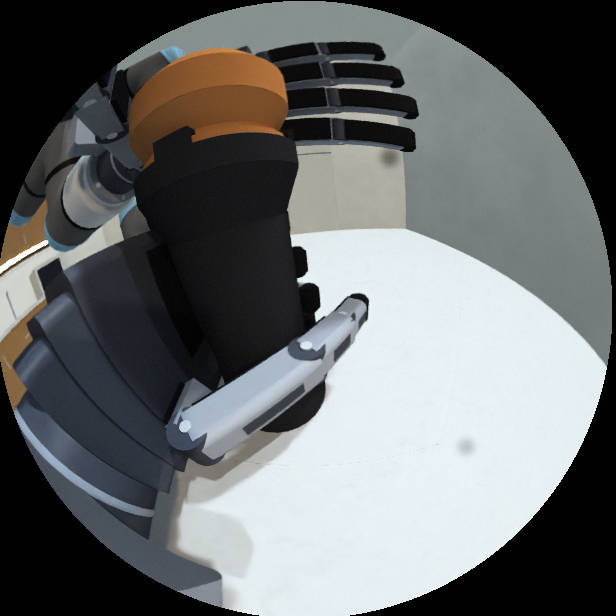

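Scene clock: 311.87 s of 11100.00 s.
left_arm: end_effector_position=(+0.3881, +0.1336, +0.1460) hand_measured=(-1.000, -0.998, -0.364, -0.266, +0.540, -1.000) hand_load_n=(+0.0, +6.5, +11.5, +9.5, +15.0, +2.0) hand_stopped_by=(target, target, force, force, force, target) hand_force_limit=1.00 hand_speed=0.00 end_effector_quat_wxyz=(-0.036, -0.709, +0.037, -0.703) end_effector_velocity=(+0.000, +0.000, +0.001) end_effector_angular_velocity=(-0.001, -0.000, +0.001) | right_arm: end_effector_position=(+0.3824, +0.1980, +0.0364) hand_measured=(-0.612, -0.590, -0.574, -0.490, +0.436, -1.000) hand_load_n=(+1.0, +3.0, +7.0, +11.5, +19.5, +4.0) hand_stopped_by=(force, force, force, force, force, target) hand_force_limit=1.00 hand_speed=0.00 end_effector_quat_wxyz=(-0.499, +0.501, +0.500, +0.500) end_effector_velocity=(-0.001, +0.000, -0.000) end_effector_angular_velocity=(+0.000, +0.001, +0.003)
Joint positions: left_arm=[ 0.323 -1.334  2.193  5.456  0.283 -4.742] | right_arm=[-1.004 -0.767  1.599 -0.829  0.678 -4.715]
Joint velocities: left_arm=[ 0.    -0.001 -0.001  0.001 -0.    -0.   ] | right_arm=[-0.     0.    -0.    -0.    -0.004  0.001]
Joint torques (N m, as the arm reports them, + toward a larger angle): left_arm=[-19.01  -2.27 -30.81  -0.97   7.63  -3.38] | right_arm=[  8.08 -17.95 -14.87  -0.14  -2.18  -2.09]
Motor temperatures (°C, as the motors report them): left_arm=[25 26 27 37 31 35] | right_arm=[26 27 29 35 35 31]
Wrist force (N, on the end effector, along its own x y z axes, offset not removed): left_arm=[16.7 -30.4 -7.5] | right_arm=[28.6 -2.3 -46.7]
Wrist torque (N m, same axes, about the end effector's origin, offset not removed): left_arm=[-0.25 0.05 0.53] | right_arm=[0.58 0.37 2.02]
Hand target (left_arm): +0.388, +0.134, +0.146; +0.036, +0.709, -0.037, +0.703
Hand target (right_arm): +0.382, +0.198, +0.036; +0.499, -0.501, -0.500, -0.500
Off the commanded pose (left_arm): 0.000 m, 0 deg.
Off the commanded pose (right_arm): 0.000 m, 0 deg.
move: done
camera_calibration (this result's frames):
cam_left_wrist: T_world_to_cam=[[-0.0814911, -0.987325, -0.13619, 0.189816], [-0.551094, 0.158493, -0.819253, 0.308163], [0.830454, 0.0082919, -0.557025, -0.108986], [0, 0, 0, 1]] pos_world=[0.275803, 0.139473, 0.217607]
cam_right_wrist: T_world_to_cam=[[0.993646, -0.0365619, -0.106449, -0.369111], [-0.110287, -0.505116, -0.855976, 0.174831], [-0.0224731, 0.862277, -0.505939, -0.0116372], [0, 0, 0, 1]] pos_world=[0.385786, 0.084849, 0.104472]

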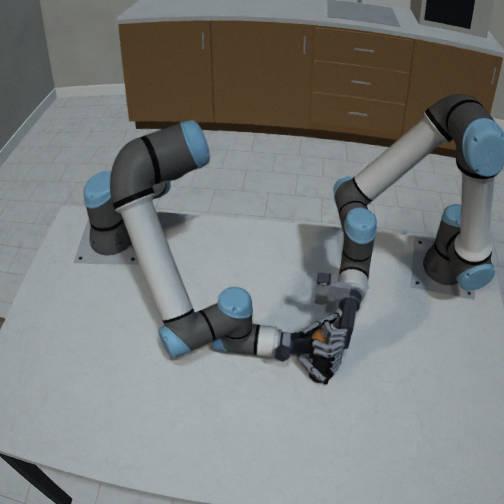

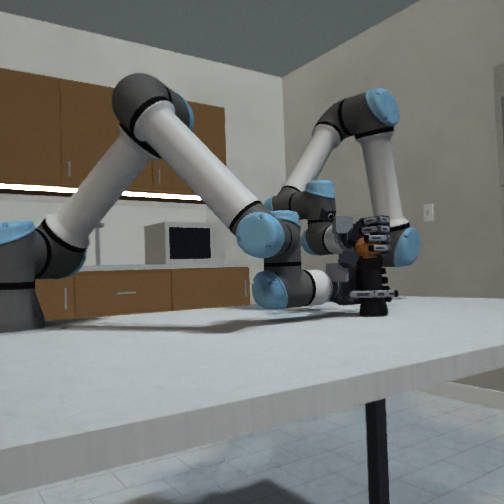

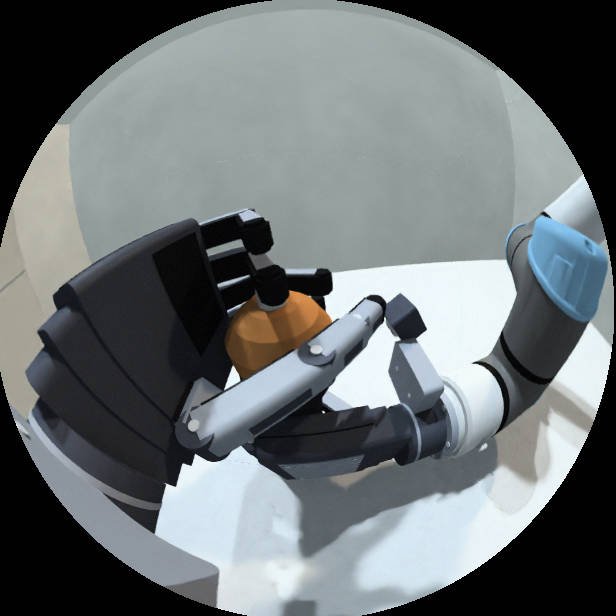

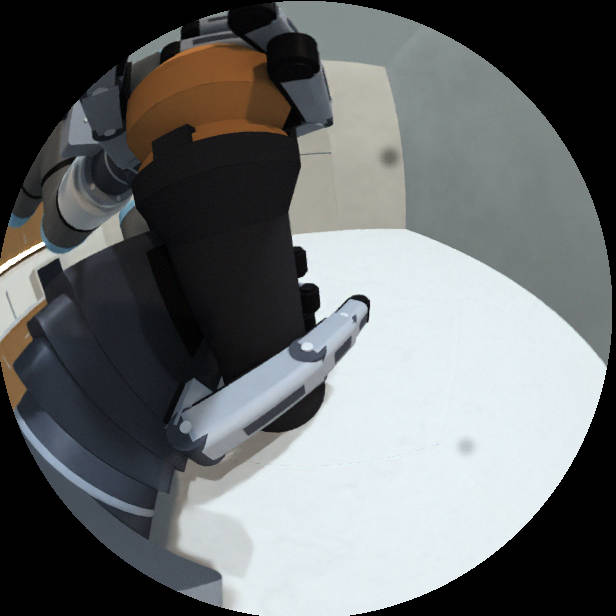

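Scene clock: 314.30 s of 11100.00 s.
left_arm: end_effector_position=(+0.3686, +0.1237, +0.1462) hand_measured=(-0.980, -0.980, -0.364, -0.270, +0.540, -1.000) hand_load_n=(+0.0, +2.5, +12.5, +13.5, +13.5, +0.5) hand_stopped_by=(target, target, force, force, force, target) hand_force_limit=1.00 hand_speed=0.00 end_effector_quat_wxyz=(+0.247, +0.666, -0.246, +0.659) end_effector_velocity=(-0.001, -0.000, -0.001) end_effector_angular_velocity=(+0.002, +0.000, -0.011) | right_arm: end_effector_position=(+0.3824, +0.1980, +0.0364) hand_measured=(-0.612, -0.590, -0.574, -0.490, +0.436, -1.000) hand_load_n=(+3.0, +5.5, +9.5, +12.5, +16.0, -1.5) hand_stopped_by=(force, force, force, force, force, target) hand_force_limit=1.00 hand_speed=0.00 end_effector_quat_wxyz=(-0.499, +0.501, +0.500, +0.500) end_effector_velocity=(+0.000, +0.000, +0.001) end_effector_angular_velocity=(+0.001, -0.001, -0.001)
Joint positions: left_arm=[ 0.646 -1.415  2.302  5.405  1.215 -4.72 ] | right_arm=[-1.004 -0.767  1.599 -0.829  0.678 -4.715]
Joint velocities: left_arm=[ 0.007  0.002 -0.002  0.001  0.018  0.001] | right_arm=[ 0.001 -0.    -0.001 -0.     0.001 -0.   ]
Joint torques (N m, as the arm reports them, + toward a larger angle): left_arm=[ -9.16  -3.04 -22.35   2.94   8.18   0.43] | right_arm=[-19.18 -55.48 -14.56  -0.03   6.81   4.31]
Motor temperatures (°C, as the motors report them): left_arm=[25 26 27 37 31 35] | right_arm=[26 27 29 35 35 31]
Wrist force (N, on the end effector, along its own x y z axes, offset not removed): left_arm=[6.9 -29.7 12.0] | right_arm=[9.4 -27.3 -19.6]
Wrist torque (N m, same axes, about the end effector's origin, offset not removed): left_arm=[-0.40 -0.48 0.16] | right_arm=[-1.13 0.65 -2.83]
Hand target (left_arm): +0.369, +0.124, +0.146; +0.248, +0.666, -0.246, +0.659
Hand target (right_arm): +0.382, +0.198, +0.036; +0.499, -0.501, -0.500, -0.500
Off the commanded pose (left_arm): 0.000 m, 0 deg.
Off the commanded pose (right_arm): 0.000 m, 0 deg.
move: done
camera_calibration (this result's frames):
cam_left_wrist: T_world_to_cam=[[-0.632609, -0.763321, -0.130949, 0.353089], [-0.363403, 0.441875, -0.820174, 0.195047], [0.683919, -0.471262, -0.556927, 0.0207628], [0, 0, 0, 1]] pos_world=[0.280048, 0.193118, 0.217772]
cam_right_wrist: T_world_to_cam=[[0.993646, -0.0365392, -0.10645, -0.369123], [-0.110276, -0.505116, -0.855977, 0.174827], [-0.0224929, 0.862278, -0.505936, -0.0116213], [0, 0, 0, 1]] pos_world=[0.385795, 0.0848411, 0.104475]

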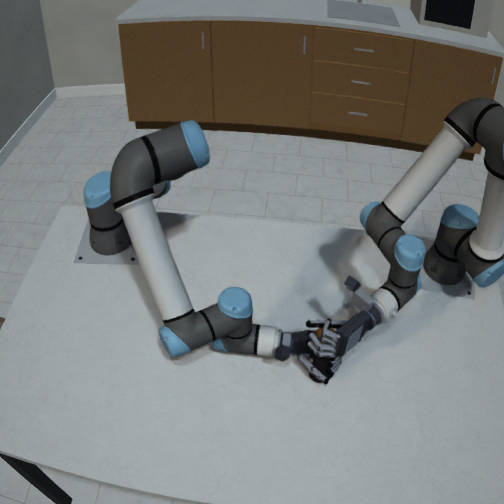

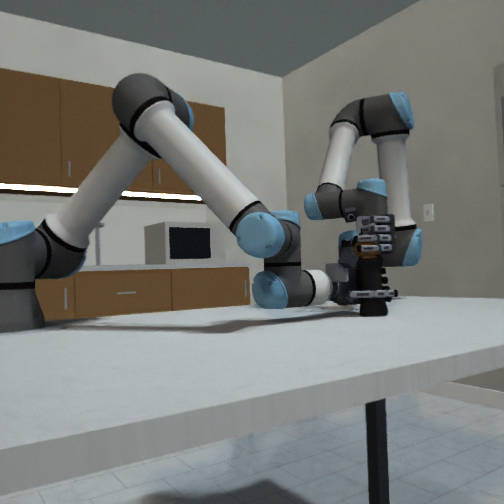

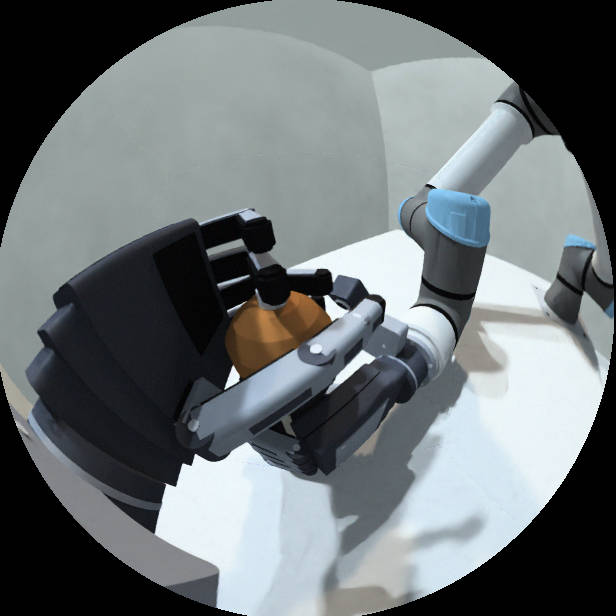

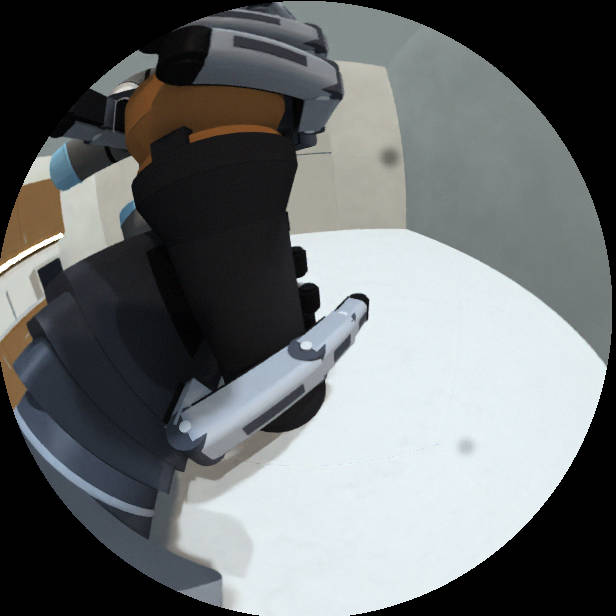

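Scene clock: 316.73 s of 11100.00 s.
left_arm: end_effector_position=(+0.3480, +0.1280, +0.1463) hand_measured=(-1.000, -0.998, -0.362, -0.270, +0.528, -1.000) hand_load_n=(+0.0, +1.0, +14.0, +17.5, +12.5, -0.5) hand_stopped_by=(target, target, force, force, force, target) hand_force_limit=1.00 hand_speed=0.00 end_effector_quat_wxyz=(+0.436, +0.561, -0.433, +0.555) end_effector_velocity=(-0.000, -0.000, +0.000) end_effector_angular_velocity=(+0.000, +0.001, -0.009) | right_arm: end_effector_position=(+0.3824, +0.1979, +0.0364) hand_measured=(-0.610, -0.588, -0.574, -0.490, +0.436, -1.000) hand_load_n=(+16.0, +15.5, +14.0, +11.0, +13.0, -10.0) hand_stopped_by=(force, force, force, force, force, target) hand_force_limit=1.00 hand_speed=0.00 end_effector_quat_wxyz=(-0.499, +0.501, +0.500, +0.500) end_effector_velocity=(-0.000, -0.000, +0.000) end_effector_angular_velocity=(+0.000, +0.000, +0.002)
Joint positions: left_arm=[ 1.014 -1.244  2.067  5.466  2.193 -4.718] | right_arm=[-1.004 -0.767  1.599 -0.829  0.678 -4.715]
Joint velocities: left_arm=[ 0.003  0.003 -0.005  0.003  0.012 -0.001] | right_arm=[-0.    -0.     0.001 -0.001 -0.002  0.001]
Joint torques (N m, as the arm reports them, + toward a larger angle): left_arm=[  6.2  -10.19  -7.99   7.31   6.92   1.71] | right_arm=[-18.76 -55.18 -14.26  -2.47   3.66   2.11]
Motor temperatures (°C, as the motors report them): left_arm=[25 26 27 37 31 35] | right_arm=[26 27 29 35 35 31]
Wrist force (N, on the end effector, along its own x y z axes, offset not removed): left_arm=[5.6 -19.0 28.4] | right_arm=[-15.6 -22.7 21.0]
Wrist torque (N m, same axes, about the end effector's origin, offset not removed): left_arm=[-0.17 -0.14 -0.07] | right_arm=[-1.62 -1.79 -3.26]
Hand target (left_arm): +0.348, +0.128, +0.146; +0.436, +0.561, -0.433, +0.555
Hand target (right_arm): +0.382, +0.198, +0.036; +0.499, -0.501, -0.500, -0.500
Off the commanded pose (left_arm): 0.000 m, 0 deg.
Off the commanded pose (right_arm): 0.000 m, 0 deg.
move: done
camera_calibration (this result's frames):
cam_left_wrist: T_world_to_cam=[[-0.956157, -0.26394, -0.12688, 0.391483], [-0.0473299, 0.566833, -0.822472, 0.0601268], [0.289003, -0.780408, -0.554474, 0.21358], [0, 0, 0, 1]] pos_world=[0.31544, 0.235926, 0.217548]
cam_right_wrist: T_world_to_cam=[[0.993645, -0.0365362, -0.106467, -0.36912], [-0.110289, -0.505123, -0.855972, 0.17483], [-0.022505, 0.862274, -0.505942, -0.0116166], [0, 0, 0, 1]] pos_world=[0.385794, 0.084841, 0.104473]

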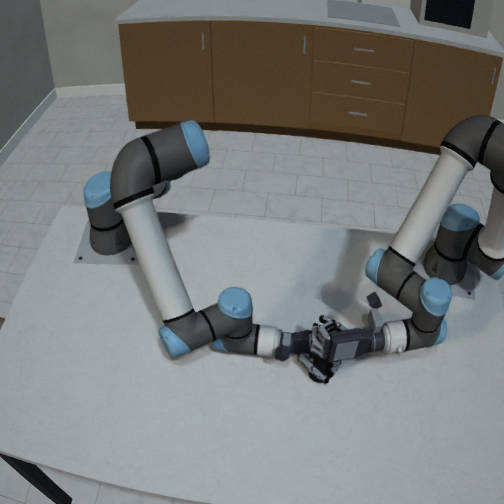

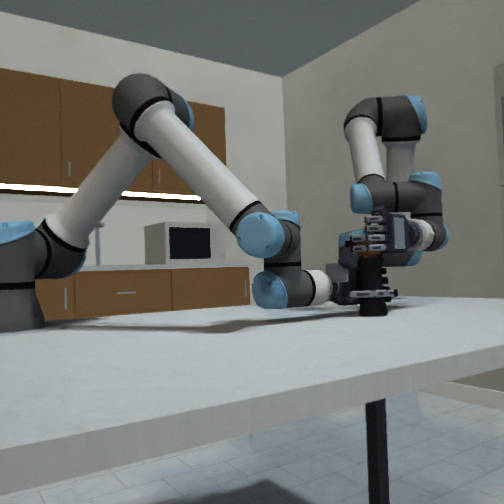

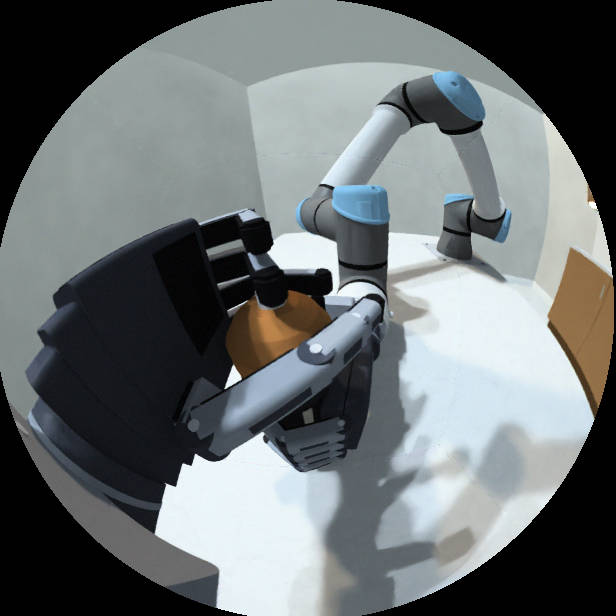

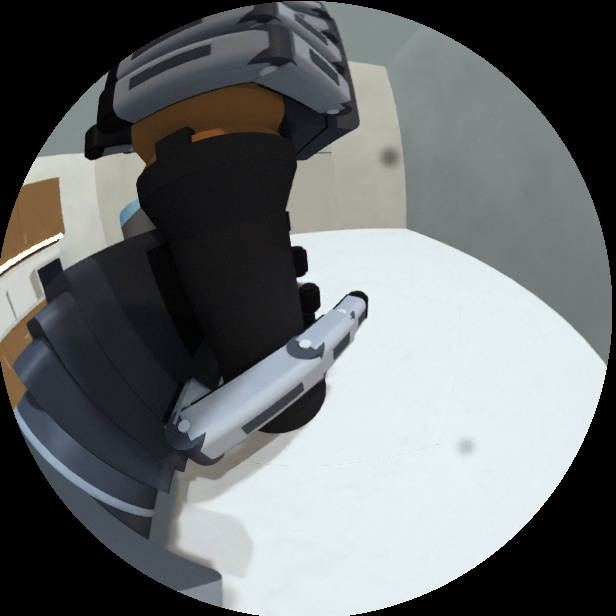

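Scene clock: 318.23 s of 11100.00 s.
left_arm: end_effector_position=(+0.3527, +0.1292, +0.1463) hand_measured=(+1.000, +1.000, +1.000, +1.000, +0.980, -1.000) hand_load_n=(+0.0, +0.0, +0.0, +0.0, +0.0, +0.0) hand_stopped_by=(target, target, target, target, target, target) hand_force_limit=1.00 hand_speed=0.00 end_effector_quat_wxyz=(+0.436, +0.561, -0.433, +0.555) end_effector_velocity=(-0.000, +0.001, -0.000) end_effector_angular_velocity=(+0.000, +0.001, +0.000) | right_arm: end_effector_position=(+0.3824, +0.1979, +0.0364) hand_measured=(-0.610, -0.588, -0.574, -0.490, +0.436, -1.000) hand_load_n=(+7.0, +9.0, +12.0, +13.5, +15.0, -1.5) hand_stopped_by=(force, force, force, force, force, target) hand_force_limit=1.00 hand_speed=0.00 end_effector_quat_wxyz=(-0.499, +0.501, +0.500, +0.500) end_effector_velocity=(-0.000, +0.000, -0.000) end_effector_angular_velocity=(+0.000, +0.000, +0.001)
Joint positions: left_arm=[ 1.024 -1.237  2.056  5.47   2.203 -4.718] | right_arm=[-1.004 -0.767  1.599 -0.829  0.678 -4.715]
Joint velocities: left_arm=[ 0.001 -0.     0.001  0.     0.001 -0.   ] | right_arm=[ 0.     0.001  0.    -0.001 -0.     0.   ]
Joint torques (N m, as the arm reports them, + toward a larger angle): left_arm=[  9.67 -15.08 -27.11   1.57   1.24   2.8 ] | right_arm=[  7.55 -55.65 -14.4   -2.54  -1.98  -1.28]
Motor temperatures (°C, as the motors report them): left_arm=[25 26 27 37 31 35] | right_arm=[26 27 29 35 35 31]
Wrist force (N, on the end effector, along its own x y z axes, offset not removed): left_arm=[-3.4 1.9 0.6] | right_arm=[-2.8 2.1 -1.1]
Wrist torque (N m, same axes, about the end effector's origin, offset not removed): left_arm=[0.44 0.52 -0.30] | right_arm=[0.20 0.16 0.04]
Hand target (left_arm): +0.353, +0.129, +0.146; +0.436, +0.561, -0.433, +0.555
Hand target (right_arm): +0.382, +0.198, +0.036; +0.499, -0.501, -0.500, -0.500
Off the commanded pose (left_arm): 0.000 m, 0 deg.
Off the commanded pose (right_arm): 0.000 m, 0 deg.
move: done
camera_calibration (this result's frames):
cam_left_wrist: T_world_to_cam=[[-0.956157, -0.263943, -0.126879, 0.396214], [-0.047332, 0.566833, -0.822472, 0.0596496], [0.289005, -0.780407, -0.554474, 0.213138], [0, 0, 0, 1]] pos_world=[0.320068, 0.237101, 0.217511]
cam_right_wrist: T_world_to_cam=[[0.99364, -0.0365871, -0.10649, -0.369131], [-0.110334, -0.505117, -0.855969, 0.174841], [-0.0224723, 0.862275, -0.505941, -0.0116191], [0, 0, 0, 1]] pos_world=[0.385814, 0.0848288, 0.104472]

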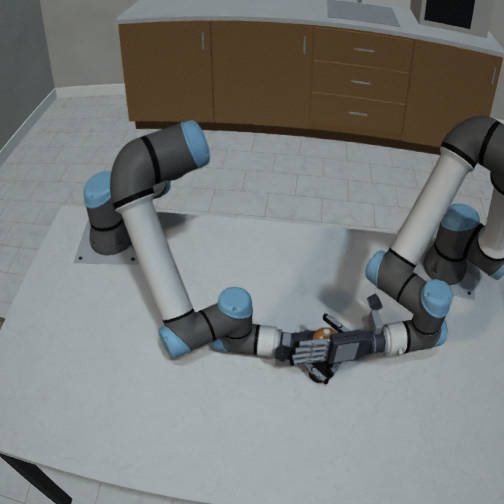

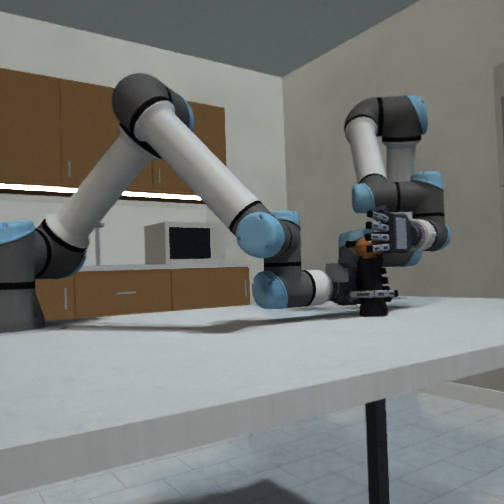

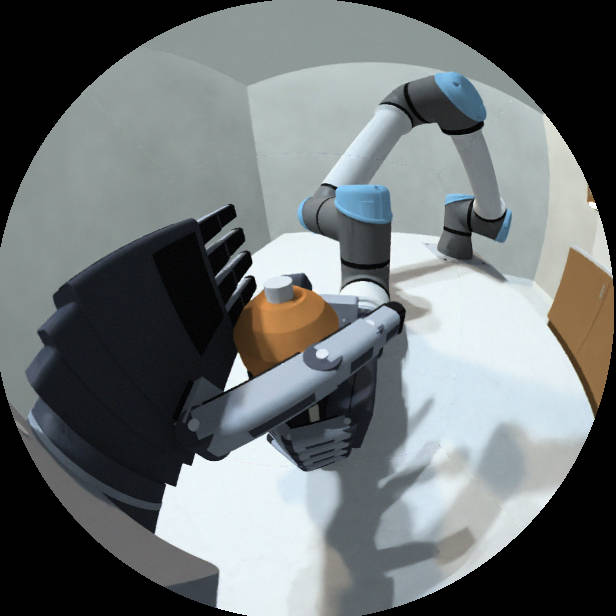

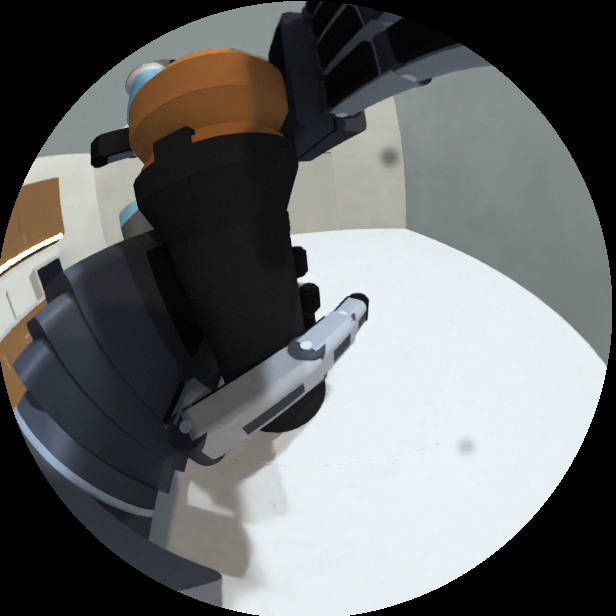

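Scene clock: 319.87 s of 11100.00 s.
left_arm: end_effector_position=(+0.3537, +0.1288, +0.2660) hand_measured=(+1.000, +1.000, +1.000, +1.000, +0.980, -1.000) hand_load_n=(+0.0, +0.0, +0.0, +0.0, +0.0, +0.0) hand_stopped_by=(target, target, target, target, target, target) hand_force_limit=1.00 hand_speed=0.00 end_effector_quat_wxyz=(+0.436, +0.561, -0.433, +0.555) end_effector_velocity=(-0.001, +0.000, -0.000) end_effector_angular_velocity=(+0.003, +0.003, -0.001) | right_arm: end_effector_position=(+0.3824, +0.1979, +0.0364) hand_measured=(+1.000, +1.000, +1.000, +1.000, +1.000, -1.000) hand_load_n=(+0.0, +0.0, +0.0, +0.0, +0.0, +0.0) hand_stopped_by=(target, target, target, target, target, target) hand_force_limit=1.00 hand_speed=0.00 end_effector_quat_wxyz=(-0.499, +0.501, +0.500, +0.500) end_effector_velocity=(-0.000, +0.000, -0.000) end_effector_angular_velocity=(+0.000, +0.000, +0.001)
Joint positions: left_arm=[ 1.025 -1.422  1.915  5.796  2.204 -4.718] | right_arm=[-1.004 -0.767  1.599 -0.829  0.678 -4.715]
Joint velocities: left_arm=[-0.    -0.    -0.001  0.006  0.     0.001] | right_arm=[-0.     0.    -0.    -0.    -0.001  0.001]
Joint torques (N m, as the arm reports them, + toward a larger angle): left_arm=[  8.47 -34.22 -30.76   1.68   1.2    2.82] | right_arm=[ -0.92 -55.2  -14.56   0.58  -0.51  -1.52]
Motor temperatures (°C, as the motors report them): left_arm=[25 26 27 37 31 35] | right_arm=[26 27 29 35 35 31]
Wrist force (N, on the end effector, along its own x y z axes, offset not removed): left_arm=[-1.1 -1.5 1.8] | right_arm=[-0.5 2.2 -1.3]
Wrist torque (N m, same axes, about the end effector's origin, offset not removed): left_arm=[-0.14 0.15 -0.15] | right_arm=[0.26 0.10 -0.02]
Hand target (left_arm): +0.354, +0.129, +0.266; +0.436, +0.561, -0.433, +0.555
Hand target (right_arm): +0.382, +0.198, +0.036; +0.499, -0.501, -0.500, -0.500
Off the commanded pose (left_arm): 0.000 m, 0 deg.
Off the commanded pose (right_arm): 0.000 m, 0 deg.
move: done
camera_calibration (this result's frames):
cam_left_wrist: T_world_to_cam=[[-0.956159, -0.263961, -0.126823, 0.412331], [-0.0473681, 0.566771, -0.822513, 0.158453], [0.288991, -0.780446, -0.554427, 0.278923], [0, 0, 0, 1]] pos_world=[0.321153, 0.236717, 0.337265]
cam_right_wrist: T_world_to_cam=[[0.993642, -0.0365538, -0.10649, -0.369122], [-0.110317, -0.505121, -0.855969, 0.174838], [-0.0225012, 0.862274, -0.505941, -0.0116155], [0, 0, 0, 1]] pos_world=[0.385801, 0.0848372, 0.104472]

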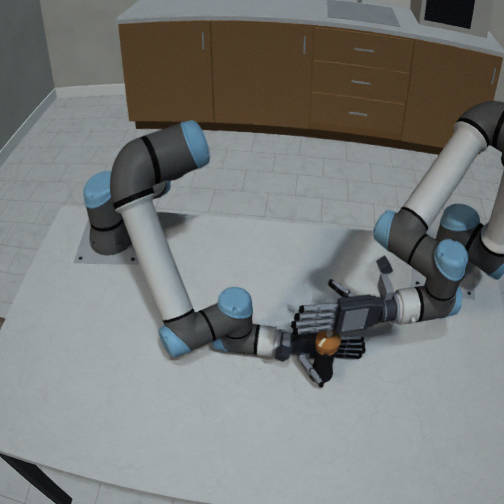

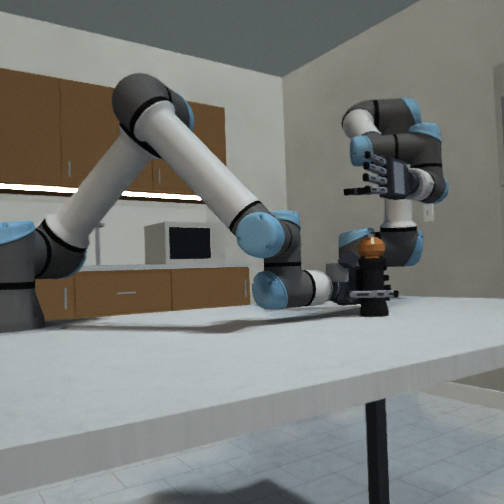

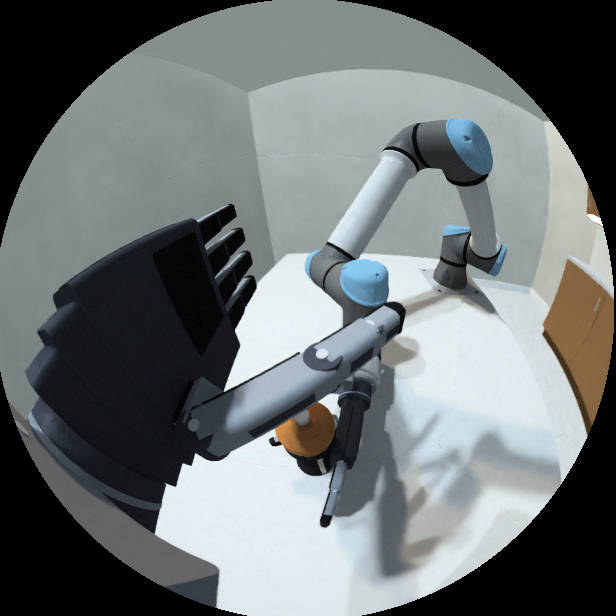

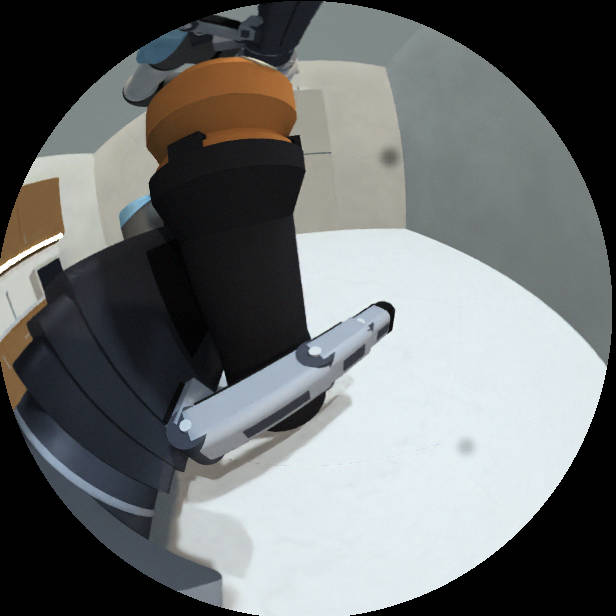

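Scene clock: 321.53 s of 11100.00 s.
left_arm: end_effector_position=(+0.3537, +0.1288, +0.2661) hand_measured=(+1.000, +1.000, +1.000, +1.000, +0.980, +1.000) hand_load_n=(+0.0, +0.0, +0.0, +0.0, +0.0, +0.0) hand_stopped_by=(target, target, target, target, target, target) hand_force_limit=1.00 hand_speed=0.00 end_effector_quat_wxyz=(+0.436, +0.561, -0.433, +0.555) end_effector_velocity=(-0.000, +0.000, -0.002) end_effector_angular_velocity=(+0.002, +0.002, -0.000) | right_arm: end_effector_position=(+0.3824, +0.0479, +0.0367) hand_measured=(+1.000, +1.000, +1.000, +1.000, +1.000, -1.000) hand_load_n=(+0.0, +0.0, +0.0, +0.0, +0.0, +0.0) hand_stopped_by=(target, target, target, target, target, target) hand_force_limit=1.00 hand_speed=0.00 end_effector_quat_wxyz=(-0.499, +0.501, +0.500, +0.500) end_effector_velocity=(+0.000, +0.000, +0.001) end_effector_angular_velocity=(+0.001, -0.003, +0.000)
Joint positions: left_arm=[ 1.025 -1.422  1.915  5.796  2.204 -4.718] | right_arm=[-1.253 -0.929  1.955 -1.02   0.428 -4.718]
Joint velocities: left_arm=[ 0.     0.002  0.001 -0.     0.     0.   ] | right_arm=[ 0.    -0.001  0.    -0.001 -0.    -0.001]
Joint torques (N m, as the arm reports them, + toward a larger angle): left_arm=[  8.49 -18.5   -9.73  -3.91   0.85  -2.53] | right_arm=[ -8.13 -52.82  -0.46  -1.99  -1.92   1.78]
Motor temperatures (°C, as the motors report them): left_arm=[25 26 27 37 31 35] | right_arm=[26 27 29 35 35 31]
Wrist force (N, on the end effector, along its own x y z axes, offset not removed): left_arm=[-0.6 1.6 4.3] | right_arm=[-1.5 3.0 -1.2]
Wrist torque (N m, same axes, about the end effector's origin, offset not removed): left_arm=[0.18 -0.02 -0.01] | right_arm=[0.38 0.24 -0.03]
Hand target (left_arm): +0.354, +0.129, +0.266; +0.436, +0.561, -0.433, +0.555
Hand target (right_arm): +0.382, +0.048, +0.037; +0.499, -0.501, -0.500, -0.500
Off the commanded pose (left_arm): 0.000 m, 0 deg.
Off the commanded pose (right_arm): 0.000 m, 0 deg.
move: done
camera_calibration (this result's frames):
cam_left_wrist: T_world_to_cam=[[-0.956149, -0.26396, -0.126899, 0.412348], [-0.0472957, 0.566751, -0.822531, 0.158456], [0.289035, -0.78046, -0.554383, 0.278919], [0, 0, 0, 1]] pos_world=[0.321144, 0.236724, 0.337289]
cam_right_wrist: T_world_to_cam=[[0.993648, -0.0365622, -0.106426, -0.374544], [-0.110264, -0.505209, -0.855924, 0.0992749], [-0.0224729, 0.862222, -0.506032, 0.117893], [0, 0, 0, 1]] pos_world=[0.385761, -0.0651897, 0.104768]

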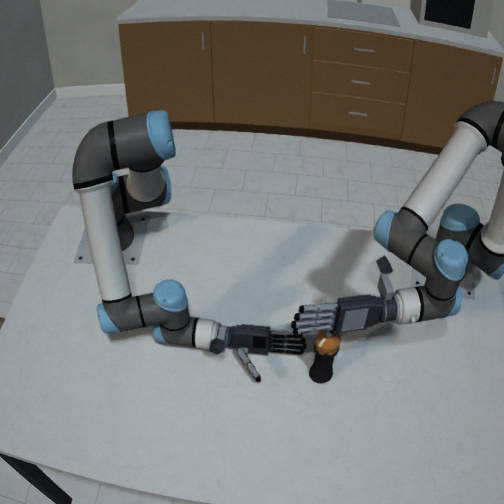

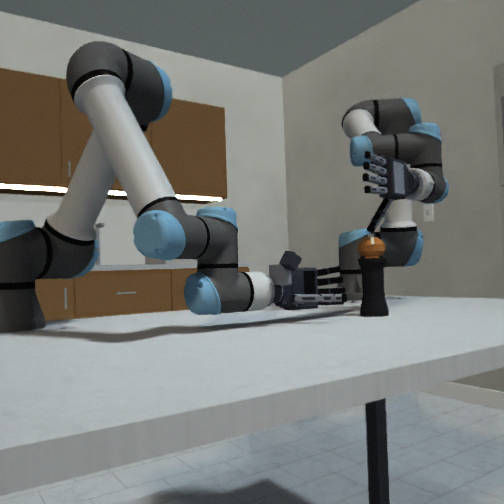

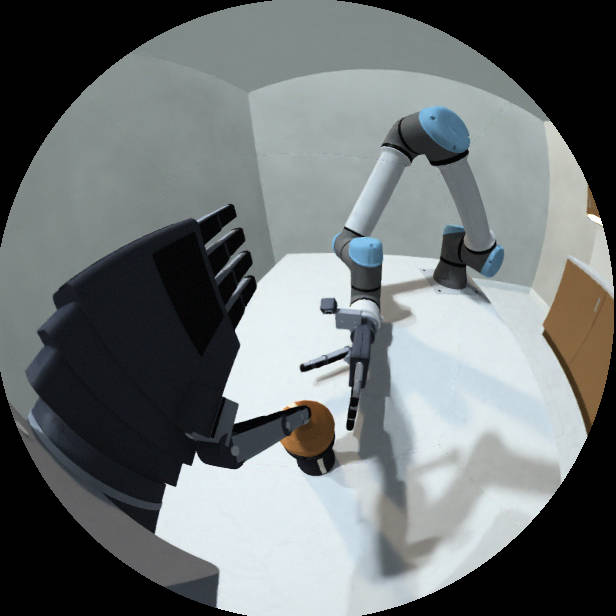

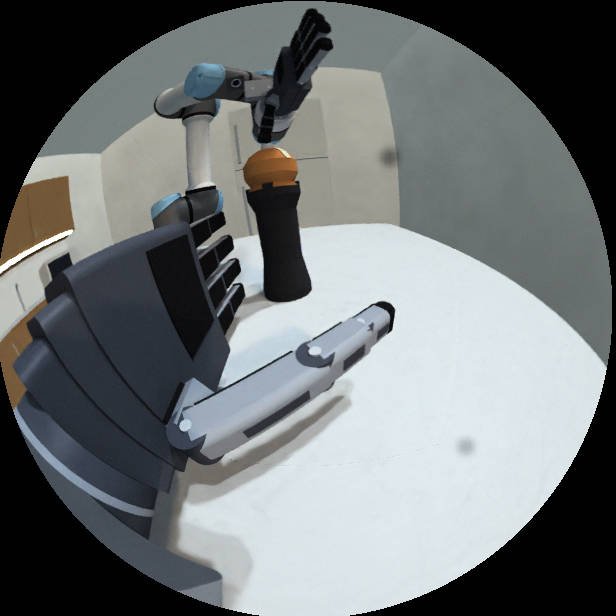

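The scene is finished: the task was done.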